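# Test five pump bottles, tray the faulty ones

## Task

Five empty pump bottles stand on the table, and one or two of them have a defective pump whose head stays depressed after being pushed down. Find them by pressing each head, place every defective bottle inside the grey tray, and leave every working bottle upright on the table, outside the tray. Nothing may count as placed if the robot is still holding it up at the end. Finally open the grippers, withdraw the arms, and make sure all objects settle quickly after you stop.

## Robot and tools

ROBOT AND FRAME. Two arms, left_arm and right_arm, each ending in a two-finger gripper. All reported poses share one scene frame: origin on the table surface midway between the arm bases, +x pointing away from the robot across the table, +z up, and left_arm on the +y side. The arm names do not tell you which side of a camera picture something is on. Positions are in metres and orientations are quaternions in w,x,y,z order. Printed hand positions can be slightly wrong, more so when an arm reaches far.

GRIPPER GEOMETRY. In the gripper's own axes the fingers point along +z and close along y. The reported position is the spot between the pads when shut; closed fingertips stick out about 33 mm past it, fully open ones about 9 mm. Closing pushes the tips roughly 24 mm further out, so keep that clearance above the table or a bottle.

THE ROW. Every motion command uses rows of 18 numbers, each between -1 and 1, always covering both arms: first left_arm dx, dy, dz, rx, ry, rz, then left_gripper position, force_limit, speed, then the same nine for right_arm and right_gripper. The first six of each block are an offset, not a pose: a displacement in that gripper's own axes from its measured pose at the start of the action (for a call's first action, the last pose a result showed). 1.0 equals 0.6 m or 180 degrees; rx, ry, rz form one rotation vector. Rows inside one action all refer to that same start, they do not add up. The three gripper numbers are absolute settings: position +1 is wide open (140 mm), about -0.8 makes the pads touch, -1 squeezes until blocked; force_limit -1, 0, +1 give about 14, 60, 107 N on parts up to 40 mm wide; speed -1, 0, +1 give about 30, 140, 250 mm/s. To leave a gripper unchanged, resend its previous three numbers; a 0 is a real command.

execute_actions(actions): a list of up to 15 actions; each action is a list of up to 15 rows, one row per 1/30 s step, and a short list repeats its last row to fill 15 steps (0.5 s per action). An empty list just returns state and images. Each step the commanded pose is clipped to within 70 mm and 16 degrees of the measured pose; position wins over orientation if both cannot be met; after an action the arm goes no further than the last clipped pose, so big offsets need follow-up actions. To keep an arm still, send the offset back to its desired pose in a reply's first call and zeros afterwards.

move(target, speed, blocking): target is one 18-number row as above, offsets taken from the pose in the latest result that showed one. Each gripper travels a straight line; both finish together in 0.5 to 10 s (cut off at 10 s). speed is 0.002 to 0.5 m/s (default 0.25), turning at most twice that in rad/s. Paths ignore obstacles and the other arm; grippers lag and may overshoot speed near full reach. Finger numbers are sent at the start. blocking=false returns after 0.5 s while motion continues; then only wait or stop are accepted until a result shows the end. The move: line reports done, off_target, moving, held or fault, plus limits: paced means the sent pose was clipped, held means a check blocked steps (the arm may then surge). Distances to each target are listed.

wait(seconds): 0 to 10; arms keep their last command; returns early if a move ends. stop(): brakes a running move; needs braking room; fingers keep moving. zoom_image(camera, region): camera is cam_left_wrist or cam_right_wrist (both 504x504); region [x0, y0, x1, y1] in integer pixels from the top-left, at most 504 by 504. finished_scene(scene): pass the current scene number; irreversible; reports success. Replying with no tool call ends the session.

RESULT LINES. Each arm's pose, a Hand target line (where the controller is steering), possibly pose unreachable (clearance check altered that arm's command). object_status: 0 moving, 1 blocked while opening, 2 blocked while closing (a grip), 3 reached the requested position or pads met (thin items may still be held). position_measured is in counts, 3 open to 230 pads together, not linear. To grip, send -1 and confirm status 2. Stopped fingers stay put until position changes by 0.01 or more or the object yields; to squeeze harder, raise force_limit and switch position between -1 and -0.98.

LIMITS AND HAZARDS. Joint ranges (rad): waist -2.744 to 2.744, shoulder -1.784 to 1.784, upper arm roll -2.901 to 2.901, elbow -3.042 to -0.152 (never fully straight), forearm roll -2.807 to 2.807, wrist pitch 0.544 to 4.517, wrist roll -3.016 to 3.016. Load limits (N m): waist 35, shoulder 35, upper arm roll 32, elbow 30, forearm roll 12, wrist pitch 12, wrist roll 12, including held weight; reaching one freezes that arm for 10 s and drops the rest of the call. Sustained load heats motors: MOTOR HOT warns, then an OVER-TEMPERATURE FAULT brakes the arm until cool. Faster contact hits harder, and aiming past a contact presses harder, so press pump heads gently and slowly. Keep the arms from striking each other. Never push or drop anything off the table; avoid drops, slams and tipping bottles. Occasional outside tugs or pushes may disturb objects. The robot holds its last command while you deliberate.

Each tool is called after "Emit:" as a command line: name --argument value for each argument, lists and objects as JSON in quotes; but a table of rows of numbers goes row by row, as --pt "numbers of a row", without its own name.

## Session

I'll start by looking at the current state and camera images.

Emit:
execute_actions --actions '[]'

Scene clock: 0.00 s.
left_arm: end_effector_position=(+0.0591, +0.7971, +0.2119) position_measured=3 object_status=3 end_effector_quat_wxyz=(+0.393, +0.890, -0.053, +0.223) | right_arm: end_effector_position=(+0.6034, -0.2391, +0.4145) position_measured=3 object_status=3 end_effector_quat_wxyz=(-0.002, +0.954, -0.300, +0.000)
Joint positions: left_arm=[ 1.615  0.659 -0.04  -1.291 -0.262  1.053  0.242] | right_arm=[-0.003 -0.003 -0.003 -1.571  0.003  1.571 -0.793]
Joint velocities: left_arm=[-0.001  0.     0.001  0.001  0.     0.    -0.   ] | right_arm=[ 0.     0.001 -0.    -0.001 -0.    -0.001 -0.   ]
Hand target (left_arm): +0.059, +0.797, +0.212; +0.393, +0.890, -0.053, +0.223
Hand target (right_arm): +0.603, -0.239, +0.415; -0.002, +0.954, -0.300, +0.000

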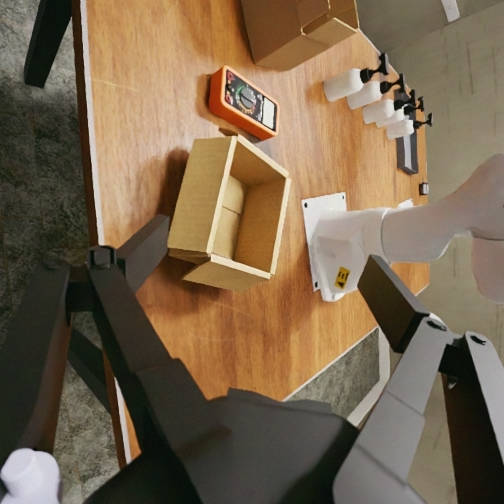

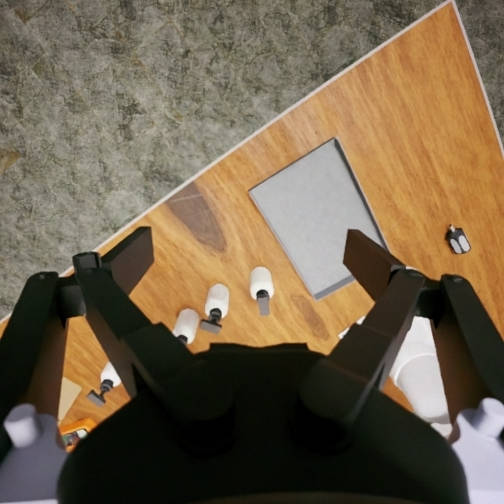

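Emit:
zoom_image --camera "cam_right_wrist" --region '[40, 200, 340, 460]'

Emit:
zoom_image --camera "cam_left_wrist" --region '[300, 30, 480, 210]'

Region (40, 200, 340, 460) of cam_right_wrist's 504x504 image, scaled by 1.680, with more detail than that image has; it fills the top 437 rows of this view, and the rest is white.

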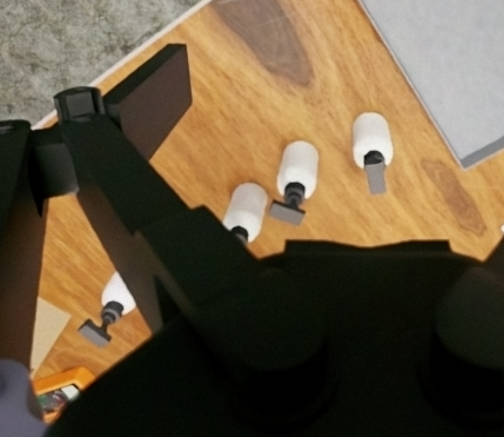

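Region (300, 30, 480, 210) of cam_left_wrist's 504x504 image, scaled by 2.800, with more detail than that image has.

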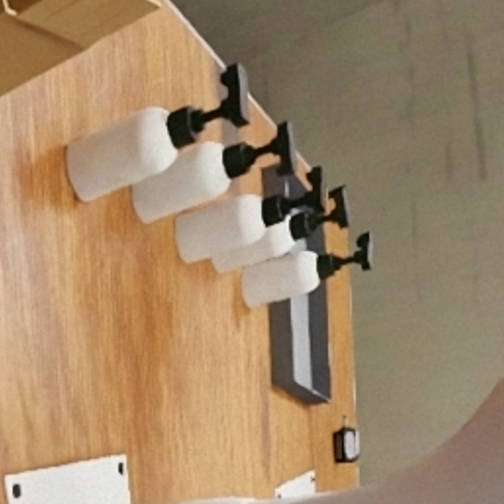

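Emit:
zoom_image --camera "cam_right_wrist" --region '[304, 0, 504, 200]'

Emit:
zoom_image --camera "cam_right_wrist" --region '[220, 120, 420, 320]'

Emit:
zoom_image --camera "cam_right_wrist" --region '[0, 150, 200, 350]'

Region (304, 0, 504, 200) of cam_right_wrist's 504x504 image, scaled by 2.520, with more detail than that image has.

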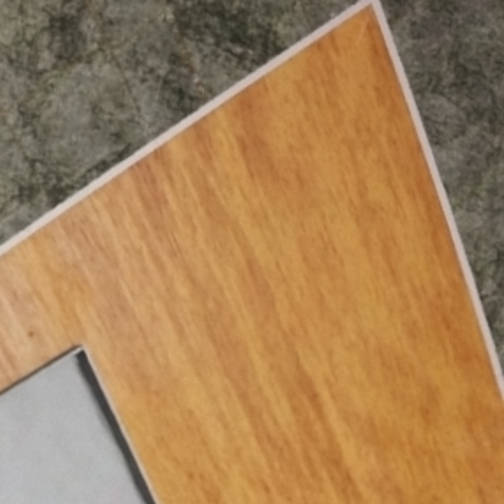

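Region (220, 120, 420, 320) of cam_right_wrist's 504x504 image, scaled by 2.520, with more detail than that image has.

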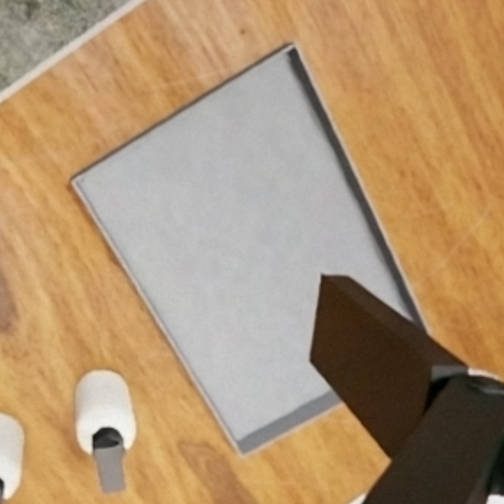

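Region (0, 150, 200, 350) of cam_right_wrist's 504x504 image, scaled by 2.520, with more detail than that image has.

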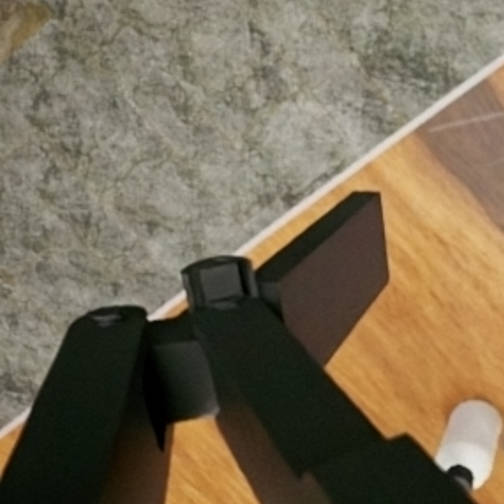

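Emit:
move --target '[0,0,0,0,0,0,1,0,0,-0.4775,-0.0918,-0.0092,0,0,-0.194,1,0,0]' --speed 0.3

Scene clock: 97.37 s.
left_arm: end_effector_position=(+0.0591, +0.7971, +0.2119) position_measured=3 object_status=3 end_effector_quat_wxyz=(+0.393, +0.890, -0.053, +0.223) | right_arm: end_effector_position=(+0.4031, -0.0282, +0.4211) position_measured=3 object_status=3 end_effector_quat_wxyz=(-0.002, +1.000, -0.005, +0.004)
Joint positions: left_arm=[ 1.615  0.659 -0.04  -1.291 -0.262  1.053  0.242] | right_arm=[ 0.276 -0.309  0.223 -1.878  0.066  1.584 -0.898]
Joint velocities: left_arm=[-0.     0.     0.     0.     0.    -0.001  0.001] | right_arm=[ 0.     0.    -0.005 -0.001  0.002  0.001 -0.019]
Hand target (left_arm): +0.059, +0.797, +0.212; +0.393, +0.890, -0.053, +0.223
Hand target (right_arm): +0.401, -0.029, +0.420; -0.002, +1.000, -0.000, +0.000
Off the commanded pose (left_arm): 0.000 m, 0 deg.
Off the commanded pose (right_arm): 0.003 m, 1 deg.
move: done

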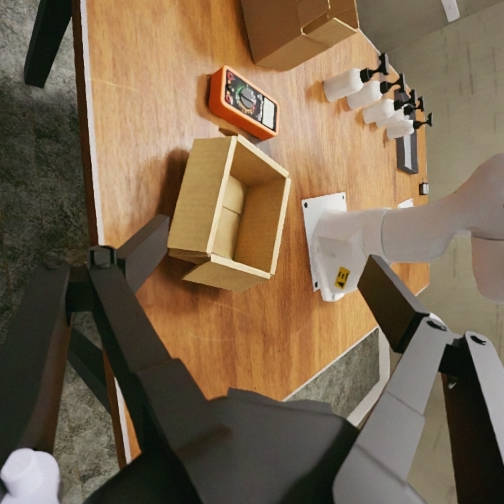

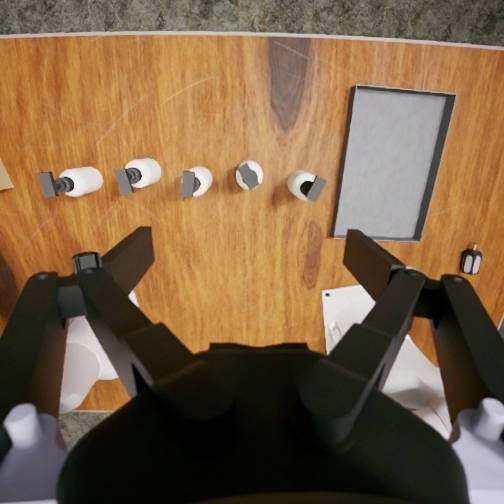

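Emit:
zoom_image --camera "cam_right_wrist" --region '[170, 140, 340, 220]'

Emit:
zoom_image --camera "cam_right_wrist" --region '[20, 140, 190, 220]'

Region (170, 140, 340, 220) of cam_right_wrist's 504x504 image, scaled by 2.965, with more detail than that image has; it fills the top 237 rows of this view, and the rest is white.

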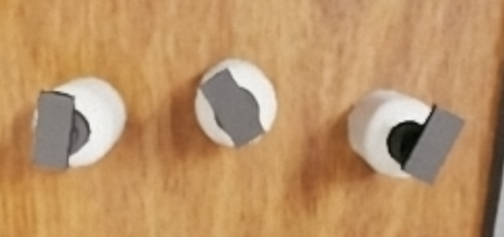

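Region (20, 140, 190, 220) of cam_right_wrist's 504x504 image, scaled by 2.965, with more detail than that image has; it fills the top 237 rows of this view, and the rest is white.

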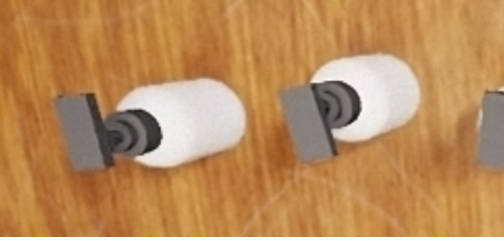

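Emit:
zoom_image --camera "cam_right_wrist" --region '[304, 60, 504, 260]'

Emit:
zoom_image --camera "cam_right_wrist" --region '[0, 0, 504, 100]'

Region (304, 60, 504, 260) of cam_right_wrist's 504x504 image, scaled by 2.520, with more detail than that image has.

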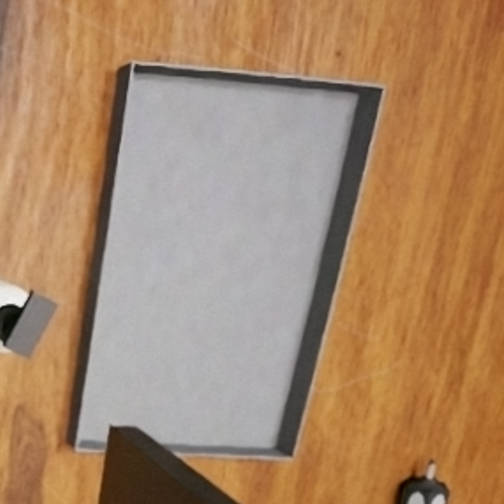

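Region (0, 0, 504, 100) of cam_right_wrist's 504x504 image, scaled by 1.000; it fills the top 100 rows of this view, and the rest is white.

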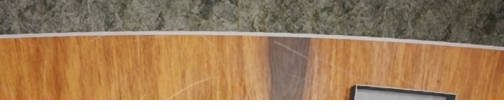

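Emit:
zoom_image --camera "cam_right_wrist" --region '[270, 155, 340, 215]'

Emit:
zoom_image --camera "cam_right_wrist" --region '[170, 150, 280, 210]'

Emit:
zoom_image --camera "cam_right_wrist" --region '[30, 150, 110, 210]'

Emit:
zoom_image --camera "cam_right_wrist" --region '[100, 150, 180, 210]'

Region (270, 155, 340, 215) of cam_right_wrist's 504x504 image, scaled by 7.200, with more detail than that image has; it fills the top 432 rows of this view, and the rest is white.

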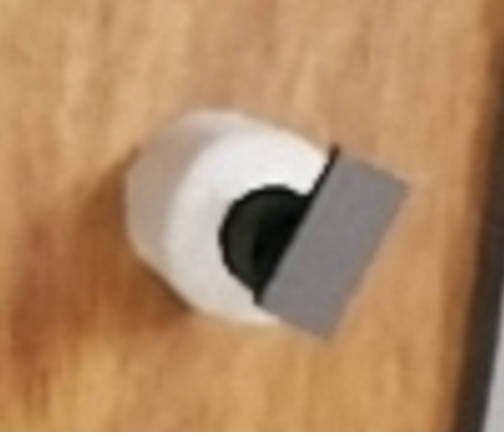

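Region (170, 150, 280, 210) of cam_right_wrist's 504x504 image, scaled by 4.582, with more detail than that image has; it fills the top 275 rows of this view, and the rest is white.

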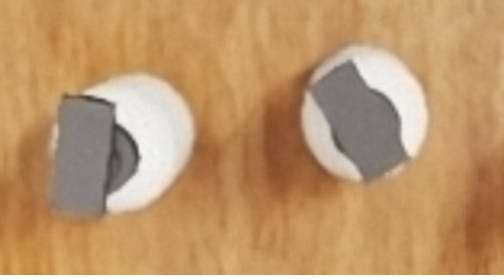

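Region (30, 150, 110, 210) of cam_right_wrist's 504x504 image, scaled by 6.300, with more detail than that image has; it fills the top 378 rows of this view, and the rest is white.

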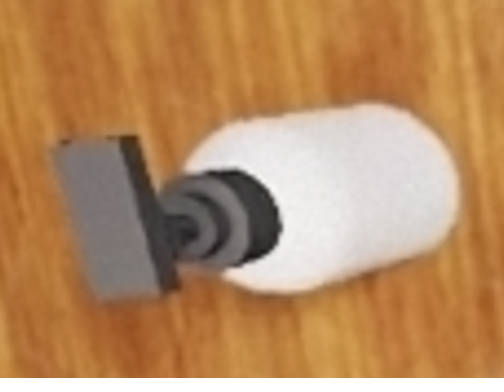

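Region (100, 150, 180, 210) of cam_right_wrist's 504x504 image, scaled by 6.300, with more detail than that image has; it fills the top 378 rows of this view, and the rest is white.

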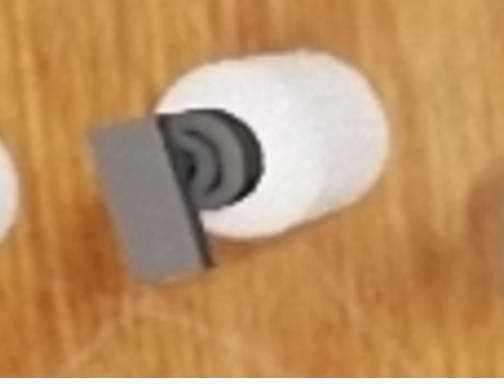

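Emit:
move --target '[0.5462,0.684,0.603,0.2598,-0.1474,-0.035,1,0,0,0.0175,0.1807,0.3013,-0.0013,-0.0025,-0.0032,1,0,0]' --speed 0.35

Scene clock: 220.20 s.
left_arm: end_effector_position=(+0.3687, +0.2801, +0.3998) position_measured=3 object_status=3 end_effector_quat_wxyz=(+0.003, +1.000, -0.011, -0.006) | right_arm: end_effector_position=(+0.4125, -0.1356, +0.2405) position_measured=3 object_status=3 end_effector_quat_wxyz=(-0.001, +1.000, -0.004, -0.002)
Joint positions: left_arm=[ 1.438 -1.407 -0.646 -2.125 -0.814  0.936 -0.649] | right_arm=[ 0.261 -0.448  0.063 -2.472  0.033  2.022 -1.087]
Joint velocities: left_arm=[-0.001 -0.002 -0.001  0.001 -0.002 -0.009 -0.026] | right_arm=[-0.    -0.     0.001  0.001 -0.     0.001 -0.004]
Hand target (left_arm): +0.369, +0.278, +0.400; +0.003, +1.000, -0.006, -0.005
Hand target (right_arm): +0.413, -0.136, +0.240; -0.000, +1.000, -0.001, -0.000
Off the commanded pose (left_arm): 0.020 m, 1 deg.
Off the commanded pose (right_arm): 0.001 m, 0 deg.
move: off_target (left_arm)

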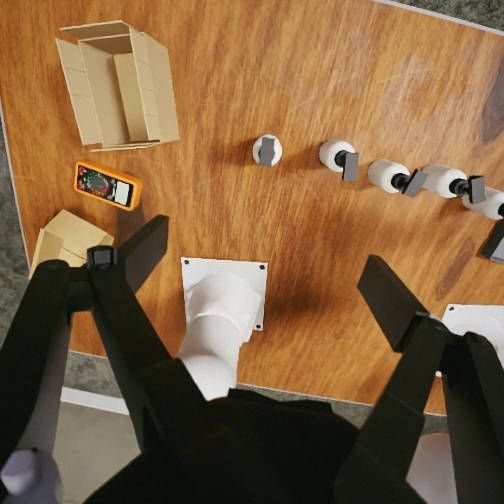

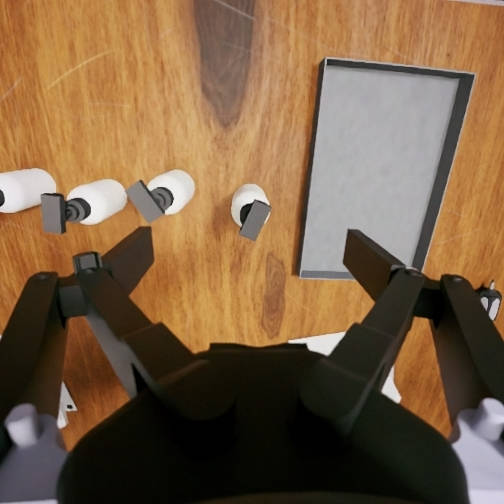

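Emit:
zoom_image --camera "cam_right_wrist" --region '[210, 170, 290, 250]'

Emit:
zoom_image --camera "cam_right_wrist" --region '[110, 155, 210, 235]'

Emit:
zoom_image --camera "cam_right_wrist" --region '[30, 165, 140, 245]'

Region (210, 170, 290, 250) of cam_right_wrist's 504x504 image, scaled by 6.300, with more detail than that image has.

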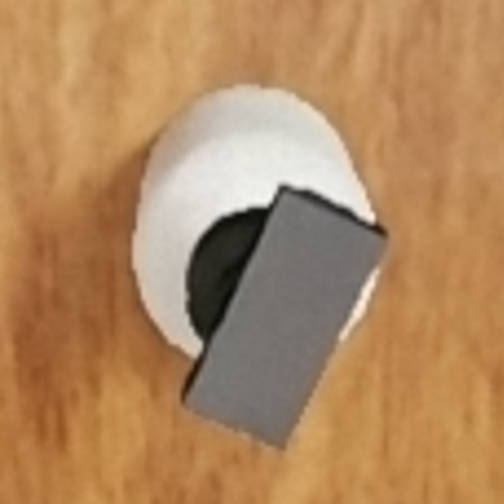

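Region (110, 155, 210, 235) of cam_right_wrist's 504x504 image, scaled by 5.040, with more detail than that image has; it fills the top 403 rows of this view, and the rest is white.

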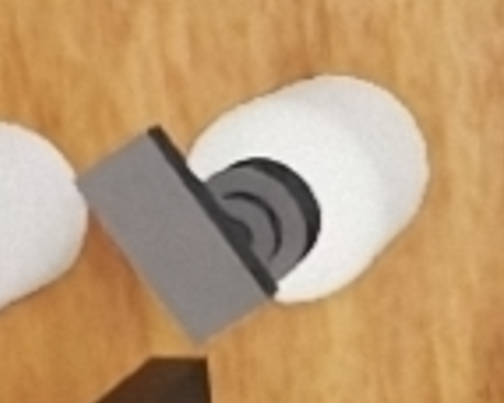

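Region (30, 165, 140, 245) of cam_right_wrist's 504x504 image, scaled by 4.582, with more detail than that image has; it fills the top 367 rows of this view, and the rest is white.

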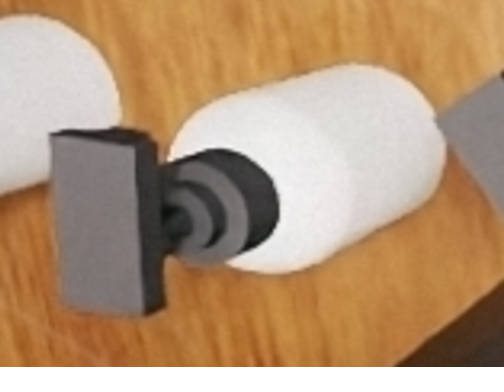

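Emit:
zoom_image --camera "cam_left_wrist" --region '[230, 110, 400, 230]'

Emit:
zoom_image --camera "cam_left_wrist" --region '[120, 190, 420, 350]'

Emit:
move --target '[0.2007,-0.8717,0.0585,0.0019,0.0038,-0.007,1,0,0,-0.0142,0.004,0.0592,-0.0006,0.0013,-0.0025,-1,0,1]' --speed 0.35

Region (230, 110, 400, 230) of cam_left_wrist's 504x504 image, scaled by 2.965, with more detail than that image has; it fills the top 356 rows of this view, and the rest is white.

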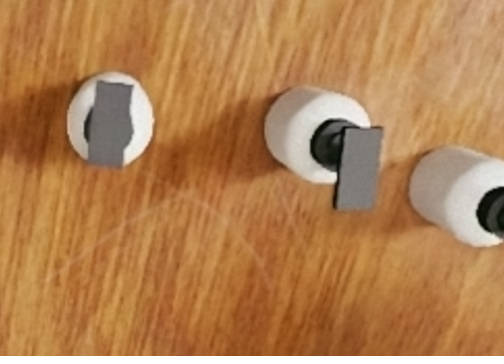

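Region (120, 190, 420, 350) of cam_left_wrist's 504x504 image, scaled by 1.680, with more detail than that image has; it fills the top 269 rows of this view, and the rest is white.

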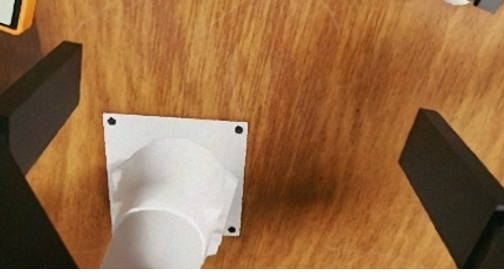

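Scene clock: 308.67 s.
left_arm: end_effector_position=(+0.4922, +0.8003, +0.3666) position_measured=3 object_status=3 end_effector_quat_wxyz=(-0.045, +0.999, +0.006, +0.021) | right_arm: end_effector_position=(+0.4044, -0.1390, +0.2062) position_measured=233 object_status=3 end_effector_quat_wxyz=(+0.000, +1.000, -0.001, -0.000)
Joint positions: left_arm=[ 2.728 -0.701 -1.578 -1.434 -0.712  1.571 -0.378] | right_arm=[ 0.264 -0.446  0.067 -2.562  0.033  2.116 -1.088]
Joint velocities: left_arm=[ 0.     0.011 -0.008 -0.     0.012  0.016 -0.001] | right_arm=[-0.001 -0.    -0.    -0.001 -0.     0.001  0.001]
Hand target (left_arm): +0.492, +0.802, +0.368; -0.049, +0.999, +0.006, +0.022
Hand target (right_arm): +0.404, -0.138, +0.205; +0.001, +1.000, +0.000, +0.000
Off the commanded pose (left_arm): 0.010 m, 6 deg.
Off the commanded pose (right_arm): 0.002 m, 0 deg.
joint sent to its limit (left arm) — the command would take joint 1 (waist) past its upper limit, so that joint was sent only as far as its limit.
move: off_target (left_arm)

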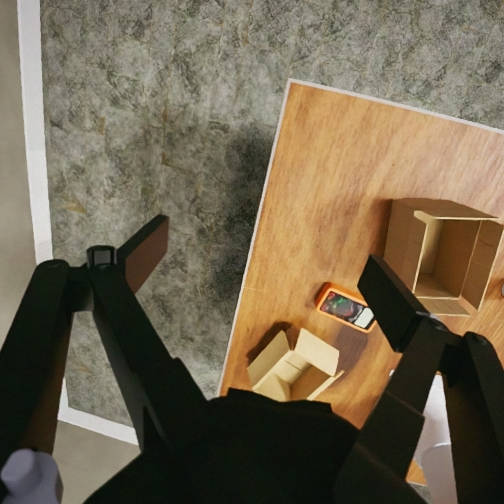

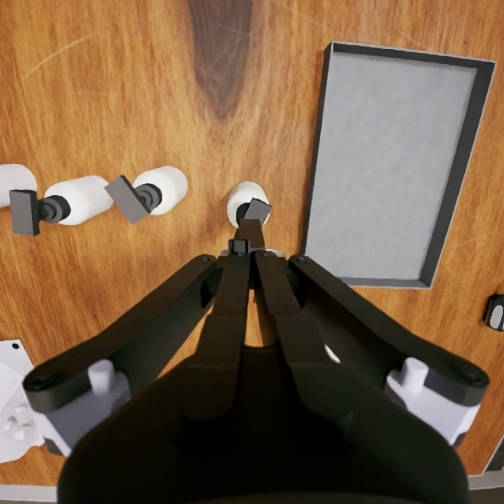

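Emit:
zoom_image --camera "cam_right_wrist" --region '[200, 165, 300, 265]'

Region (200, 165, 300, 265) of cam_right_wrist's 504x504 image, scaled by 5.040, with more detail than that image has.

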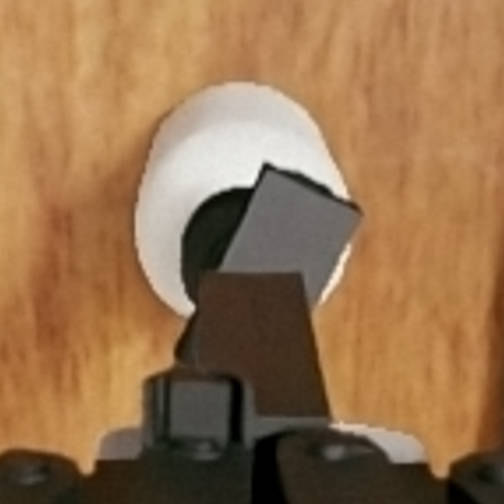

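Emit:
move --target '[-0.7295,0.013,0.163,-0.2892,0.1356,0.0266,1,0,0,-0.003,0.0,0.0403,0,0,-0.0006,-1,0,1]' --speed 0.35

Scene clock: 366.00 s.
left_arm: end_effector_position=(+0.0674, +0.7969, +0.2557) position_measured=3 object_status=3 end_effector_quat_wxyz=(+0.394, +0.889, -0.063, +0.226) | right_arm: end_effector_position=(+0.4033, -0.1401, +0.1832) position_measured=233 object_status=3 end_effector_quat_wxyz=(+0.000, +1.000, -0.001, -0.000)
Joint positions: left_arm=[ 2.178  0.853 -0.959 -1.23   0.099  0.996 -0.138] | right_arm=[ 0.265 -0.421  0.067 -2.604  0.033  2.183 -1.088]
Joint velocities: left_arm=[-0.001  0.    -0.001 -0.     0.003 -0.011 -0.001] | right_arm=[-0.001  0.    -0.     0.001  0.     0.001 -0.   ]
Hand target (left_arm): +0.065, +0.796, +0.256; +0.395, +0.888, -0.063, +0.225
Hand target (right_arm): +0.403, -0.139, +0.182; +0.000, +1.000, +0.000, -0.000
Off the commanded pose (left_arm): 0.010 m, 1 deg.
Off the commanded pose (right_arm): 0.002 m, 0 deg.
move: off_target (left_arm)

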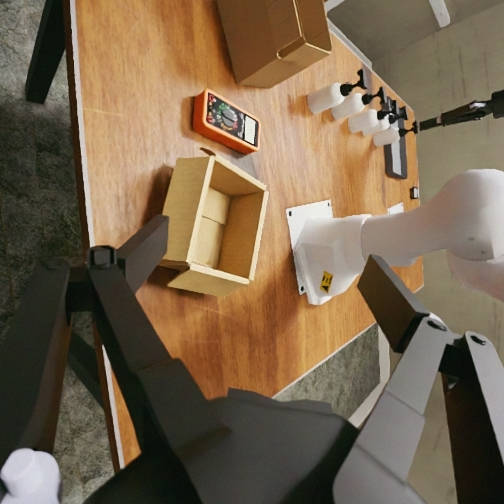

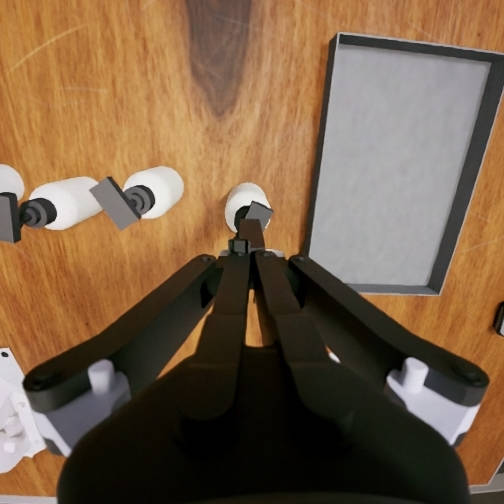

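The left arm is now out of the way, and its camera gives a side view. I'll zoom in on it.

Emit:
zoom_image --camera "cam_left_wrist" --region '[340, 70, 450, 180]'

Emit:
zoom_image --camera "cam_right_wrist" --region '[200, 165, 300, 265]'

Emit:
zoom_image --camera "cam_right_wrist" --region '[0, 150, 200, 260]'

Region (340, 70, 450, 180) of cam_left_wrist's 504x504 image, scaled by 4.582, with more detail than that image has.

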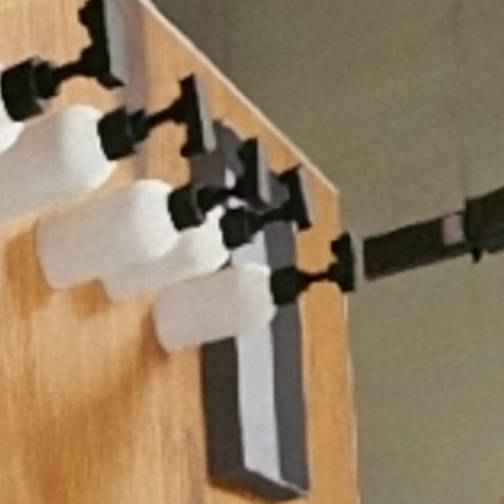

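Region (200, 165, 300, 265) of cam_right_wrist's 504x504 image, scaled by 5.040, with more detail than that image has.

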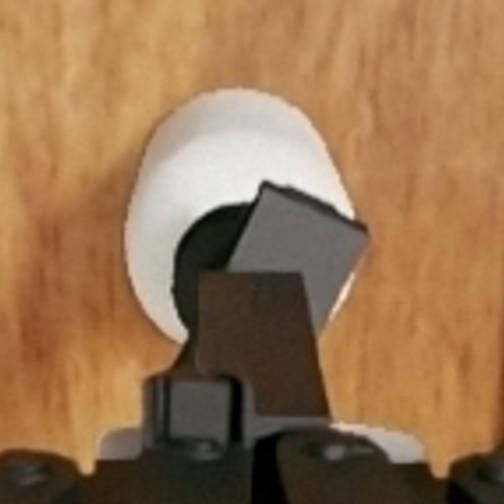

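Region (0, 150, 200, 260) of cam_right_wrist's 504x504 image, scaled by 2.520, with more detail than that image has; it fills the top 277 rows of this view, and the rest is white.

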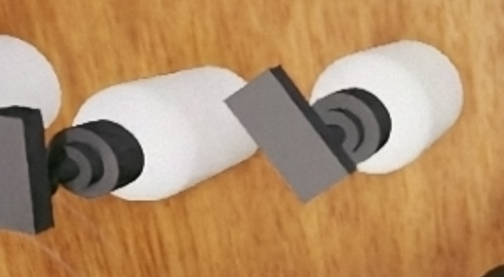

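Emit:
move --target '[0,0,0,0,0,0,1,0,0,-0.001,-0.004,0.0253,0,0,-0.0006,-1,0,1]' --speed 0.02

Emit:
zoom_image --camera "cam_left_wrist" --region '[340, 70, 450, 180]'

Scene clock: 375.37 s.
left_arm: end_effector_position=(+0.0671, +0.7964, +0.2560) position_measured=3 object_status=3 end_effector_quat_wxyz=(+0.395, +0.888, -0.063, +0.225) | right_arm: end_effector_position=(+0.4042, -0.1386, +0.1709) position_measured=233 object_status=3 end_effector_quat_wxyz=(-0.000, +1.000, +0.000, +0.001)
Joint positions: left_arm=[ 2.178  0.853 -0.959 -1.23   0.099  0.994 -0.138] | right_arm=[ 0.266 -0.4    0.069 -2.62   0.033  2.223 -1.088]
Joint velocities: left_arm=[ 0.001 -0.001  0.001  0.001  0.001  0.001 -0.001] | right_arm=[ 0.     0.002  0.003  0.    -0.001  0.017 -0.001]
Hand target (left_arm): +0.067, +0.797, +0.256; +0.394, +0.889, -0.063, +0.226
Hand target (right_arm): +0.403, -0.138, +0.168; +0.000, +1.000, -0.000, -0.000
Off the commanded pose (left_arm): 0.001 m, 0 deg.
Off the commanded pose (right_arm): 0.003 m, 0 deg.
move: done

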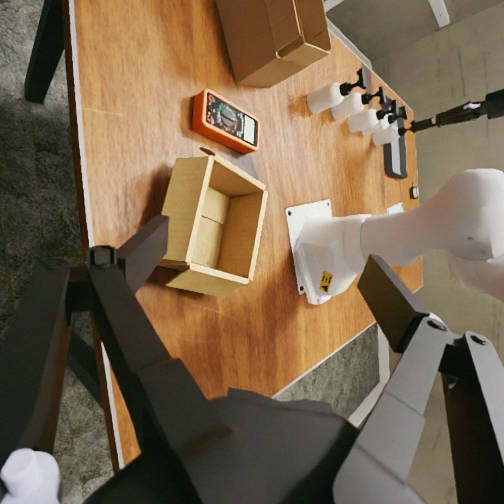

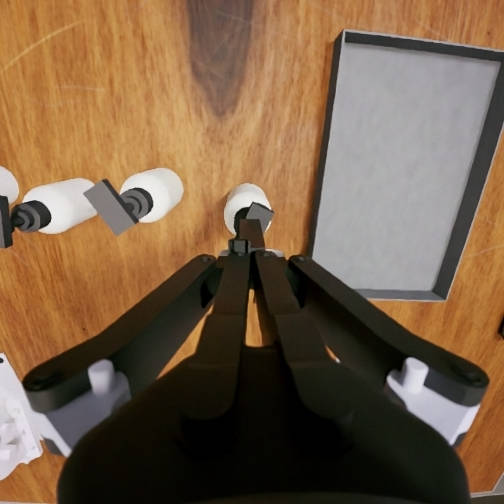

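Region (340, 70, 450, 180) of cam_left_wrist's 504x504 image, scaled by 4.582, with more detail than that image has.

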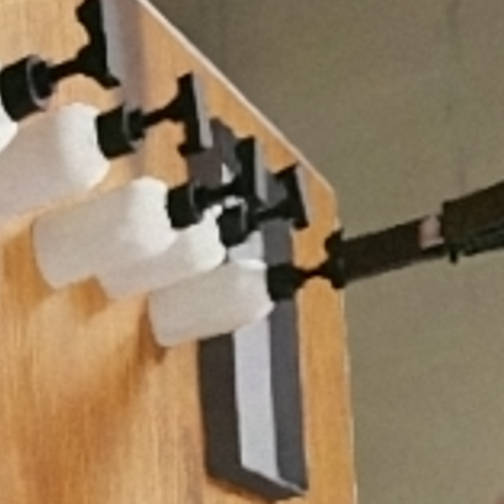

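Emit:
move --target '[0,0,0,0,0,0,1,0,0,-0.002,-0.001,0.018,0,-0.0006,0,-1,0,1]' --speed 0.02

Emit:
zoom_image --camera "cam_left_wrist" --region '[340, 70, 450, 180]'

Scene clock: 378.60 s.
left_arm: end_effector_position=(+0.0671, +0.7964, +0.2560) position_measured=3 object_status=3 end_effector_quat_wxyz=(+0.395, +0.888, -0.063, +0.225) | right_arm: end_effector_position=(+0.4054, -0.1380, +0.1639) position_measured=233 object_status=3 end_effector_quat_wxyz=(-0.001, +1.000, +0.000, +0.003)
Joint positions: left_arm=[ 2.178  0.853 -0.959 -1.23   0.099  0.994 -0.138] | right_arm=[ 0.266 -0.388  0.069 -2.631  0.033  2.25  -1.088]
Joint velocities: left_arm=[-0.     0.    -0.001  0.     0.     0.     0.   ] | right_arm=[ 0.     0.002  0.    -0.004 -0.001  0.009  0.   ]
Hand target (left_arm): +0.067, +0.796, +0.256; +0.395, +0.888, -0.063, +0.225
Hand target (right_arm): +0.403, -0.138, +0.160; -0.000, +1.000, +0.000, -0.000
Off the commanded pose (left_arm): 0.000 m, 0 deg.
Off the commanded pose (right_arm): 0.004 m, 0 deg.
move: off_target (right_arm)

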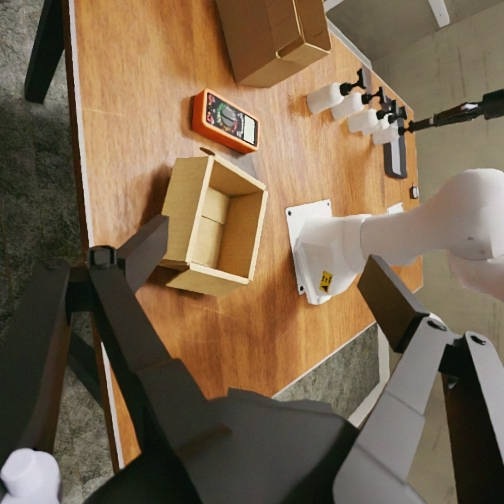

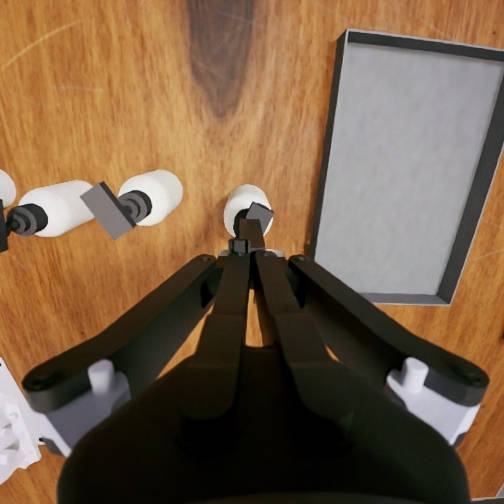

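Region (340, 70, 450, 180) of cam_left_wrist's 504x504 image, scaled by 4.582, with more detail than that image has.

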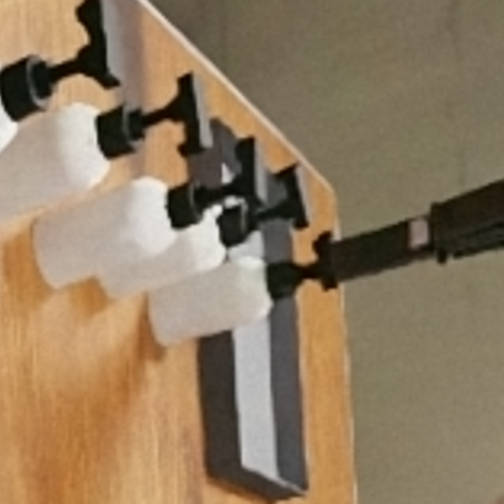

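Emit:
move --target '[0,0,0,0,0,0,1,0,0,-0.004,0,0.0132,0,-0.0019,0,-1,0,1]' --speed 0.02

Emit:
zoom_image --camera "cam_left_wrist" --region '[340, 70, 450, 180]'

Scene clock: 381.60 s.
left_arm: end_effector_position=(+0.0671, +0.7964, +0.2560) position_measured=3 object_status=3 end_effector_quat_wxyz=(+0.395, +0.888, -0.063, +0.225) | right_arm: end_effector_position=(+0.4061, -0.1376, +0.1601) position_measured=233 object_status=3 end_effector_quat_wxyz=(-0.002, +1.000, +0.001, +0.004)
Joint positions: left_arm=[ 2.178  0.853 -0.959 -1.23   0.099  0.994 -0.138] | right_arm=[ 0.266 -0.381  0.069 -2.636  0.033  2.264 -1.088]
Joint velocities: left_arm=[-0.001 -0.001 -0.001  0.001 -0.    -0.     0.001] | right_arm=[ 0.001  0.001 -0.002 -0.003 -0.     0.005  0.001]
Hand target (left_arm): +0.067, +0.796, +0.256; +0.395, +0.888, -0.063, +0.225
Hand target (right_arm): +0.403, -0.138, +0.156; -0.001, +1.000, +0.000, -0.000
Off the commanded pose (left_arm): 0.000 m, 0 deg.
Off the commanded pose (right_arm): 0.005 m, 0 deg.
move: off_target (right_arm)

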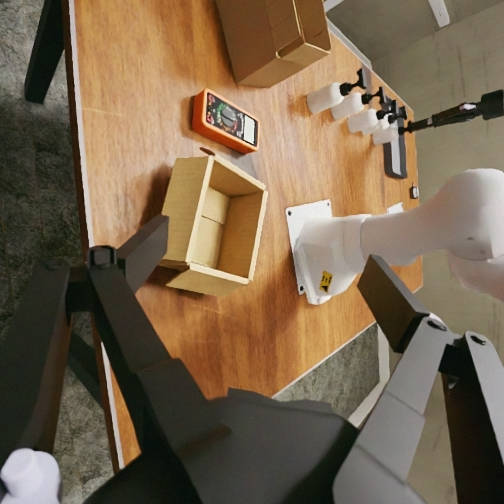

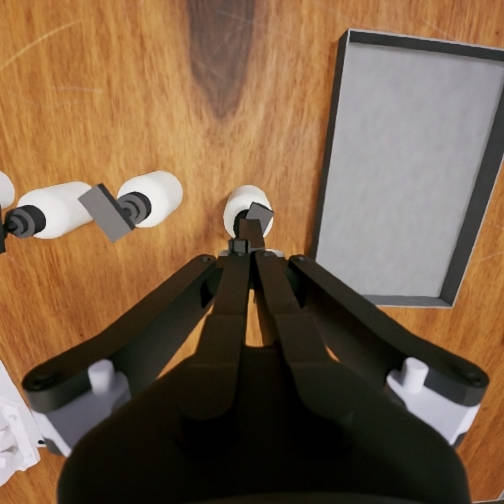

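Region (340, 70, 450, 180) of cam_left_wrist's 504x504 image, scaled by 4.582, with more detail than that image has.

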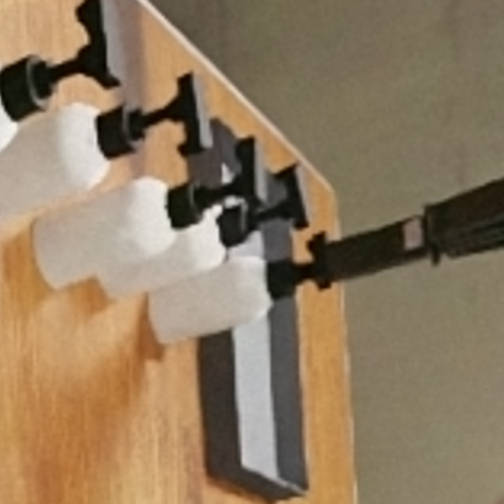

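Emit:
move --target '[0,0,0,0,0,0,1,0,0,-0.005,0.0007,0.0125,-0.0013,-0.0025,0.0006,-1,0,1]' --speed 0.02

Emit:
zoom_image --camera "cam_left_wrist" --region '[340, 70, 450, 180]'

Scene clock: 386.30 s.
left_arm: end_effector_position=(+0.0671, +0.7964, +0.2560) position_measured=3 object_status=3 end_effector_quat_wxyz=(+0.395, +0.888, -0.063, +0.225) | right_arm: end_effector_position=(+0.4076, -0.1368, +0.1588) position_measured=233 object_status=3 end_effector_quat_wxyz=(-0.003, +1.000, +0.001, +0.006)
Joint positions: left_arm=[ 2.178  0.853 -0.959 -1.23   0.099  0.994 -0.138] | right_arm=[ 0.266 -0.377  0.07  -2.638  0.033  2.274 -1.088]
Joint velocities: left_arm=[ 0.001  0.    -0.     0.001 -0.     0.     0.   ] | right_arm=[ 0.001  0.002  0.    -0.     0.001  0.008  0.   ]
Hand target (left_arm): +0.067, +0.796, +0.256; +0.395, +0.888, -0.063, +0.225
Hand target (right_arm): +0.403, -0.138, +0.153; +0.000, +1.000, -0.000, -0.000
Off the commanded pose (left_arm): 0.000 m, 0 deg.
Off the commanded pose (right_arm): 0.008 m, 1 deg.
move: off_target (right_arm)

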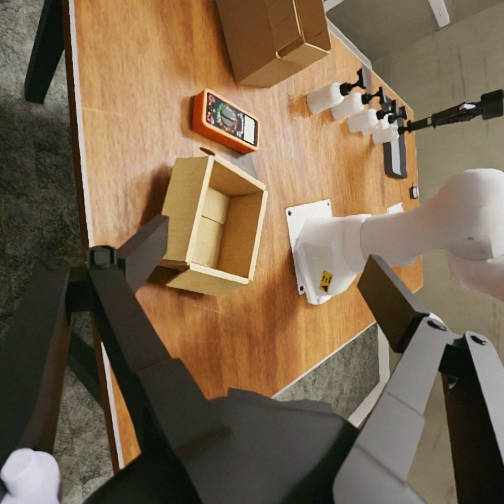

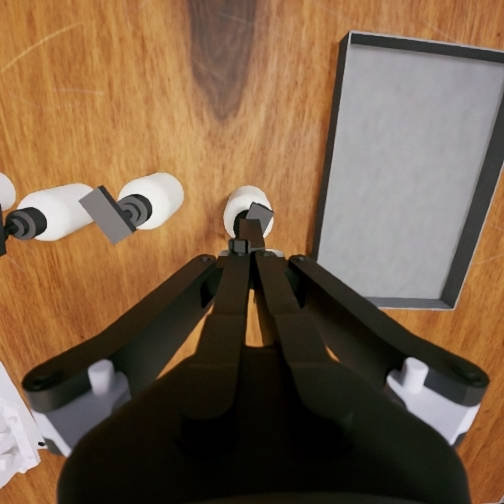

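Region (340, 70, 450, 180) of cam_left_wrist's 504x504 image, scaled by 4.582, with more detail than that image has.

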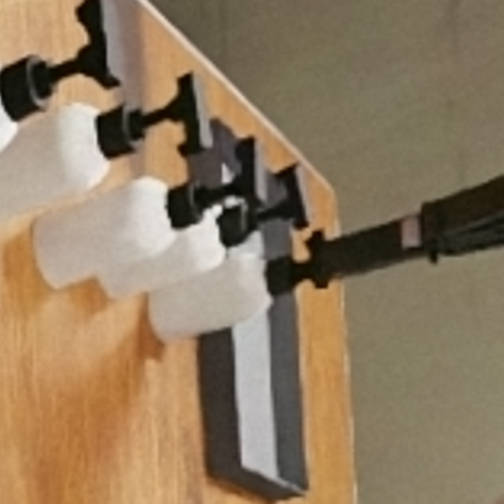

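Emit:
move --target '[0,0,0,0,0,0,1,0,0,-0.006,0.001,-0.055,-0.0019,-0.0038,0.0006,-1,0,1]' --speed 0.06

Emit:
move --target '[0,0,0,0,0,0,1,0,0,0.028,-0.182,0.0,0,0,0,-1,0,1]' --speed 0.2

Emit:
zoom_image --camera "cam_left_wrist" --region '[340, 70, 450, 180]'

Emit:
zoom_image --camera "cam_right_wrist" --region '[200, 165, 300, 265]'

Scene clock: 391.30 s.
left_arm: end_effector_position=(+0.0671, +0.7964, +0.2560) position_measured=3 object_status=3 end_effector_quat_wxyz=(+0.395, +0.888, -0.063, +0.225) | right_arm: end_effector_position=(+0.4043, -0.1377, +0.1908) position_measured=233 object_status=3 end_effector_quat_wxyz=(+0.000, +1.000, +0.001, +0.001)
Joint positions: left_arm=[ 2.178  0.853 -0.959 -1.23   0.099  0.994 -0.138] | right_arm=[ 0.266 -0.426  0.07  -2.588  0.033  2.164 -1.088]
Joint velocities: left_arm=[-0.001  0.001 -0.     0.001 -0.001  0.     0.001] | right_arm=[-0.     0.    -0.     0.001 -0.    -0.012  0.001]
Hand target (left_arm): +0.067, +0.796, +0.256; +0.395, +0.888, -0.063, +0.225
Hand target (right_arm): +0.404, -0.137, +0.192; -0.000, +1.000, -0.000, -0.000
Off the commanded pose (left_arm): 0.000 m, 0 deg.
Off the commanded pose (right_arm): 0.001 m, 0 deg.
move: done

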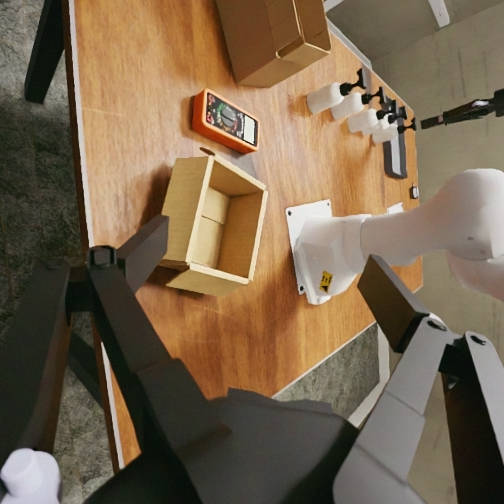

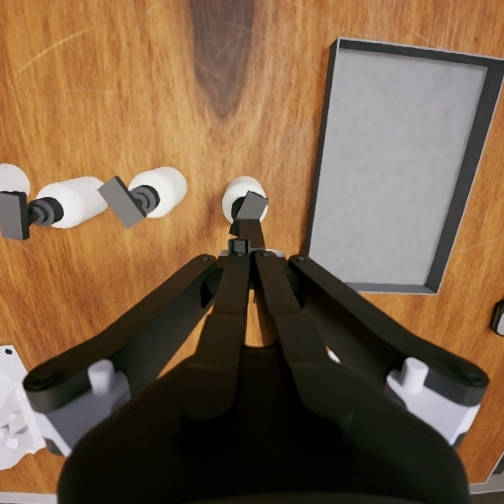

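Scene clock: 392.57 s.
left_arm: end_effector_position=(+0.0671, +0.7964, +0.2560) position_measured=3 object_status=3 end_effector_quat_wxyz=(+0.395, +0.888, -0.063, +0.225) | right_arm: end_effector_position=(+0.4207, -0.0288, +0.1903) position_measured=233 object_status=3 end_effector_quat_wxyz=(-0.001, +1.000, +0.007, -0.000)
Joint positions: left_arm=[ 2.178  0.853 -0.959 -1.23   0.099  0.994 -0.138] | right_arm=[ 0.307 -0.191  0.208 -2.361  0.049  2.174 -0.926]
Joint velocities: left_arm=[-0.001 -0.     0.001 -0.001  0.001 -0.001 -0.002] | right_arm=[0.001 0.003 0.    0.    0.    0.001 0.032]
Hand target (left_arm): +0.067, +0.796, +0.256; +0.395, +0.888, -0.063, +0.225
Hand target (right_arm): +0.422, -0.029, +0.191; +0.000, +1.000, +0.001, +0.001
Off the commanded pose (left_arm): 0.000 m, 0 deg.
Off the commanded pose (right_arm): 0.001 m, 1 deg.
move: done

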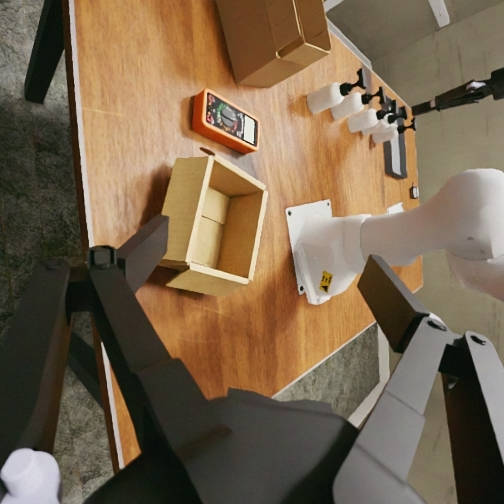

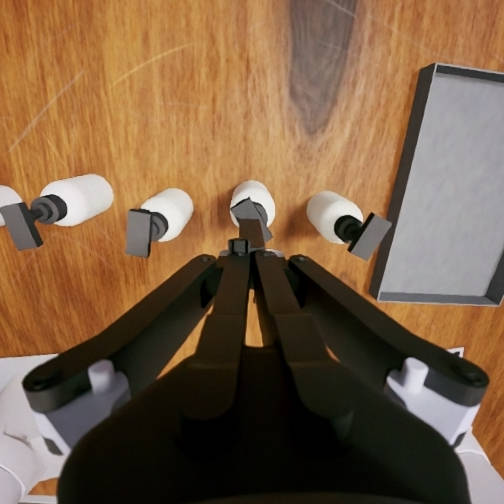

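Region (340, 70, 450, 180) of cam_left_wrist's 504x504 image, scaled by 4.582, with more detail than that image has.

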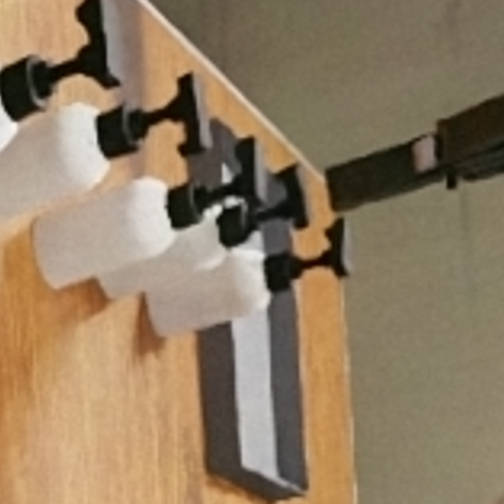

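Region (200, 165, 300, 265) of cam_right_wrist's 504x504 image, scaled by 5.040, with more detail than that image has.

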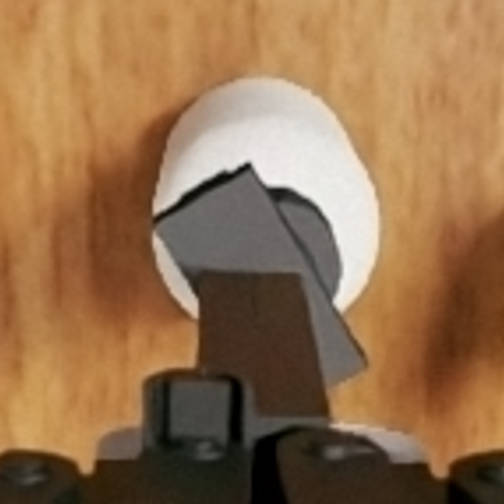

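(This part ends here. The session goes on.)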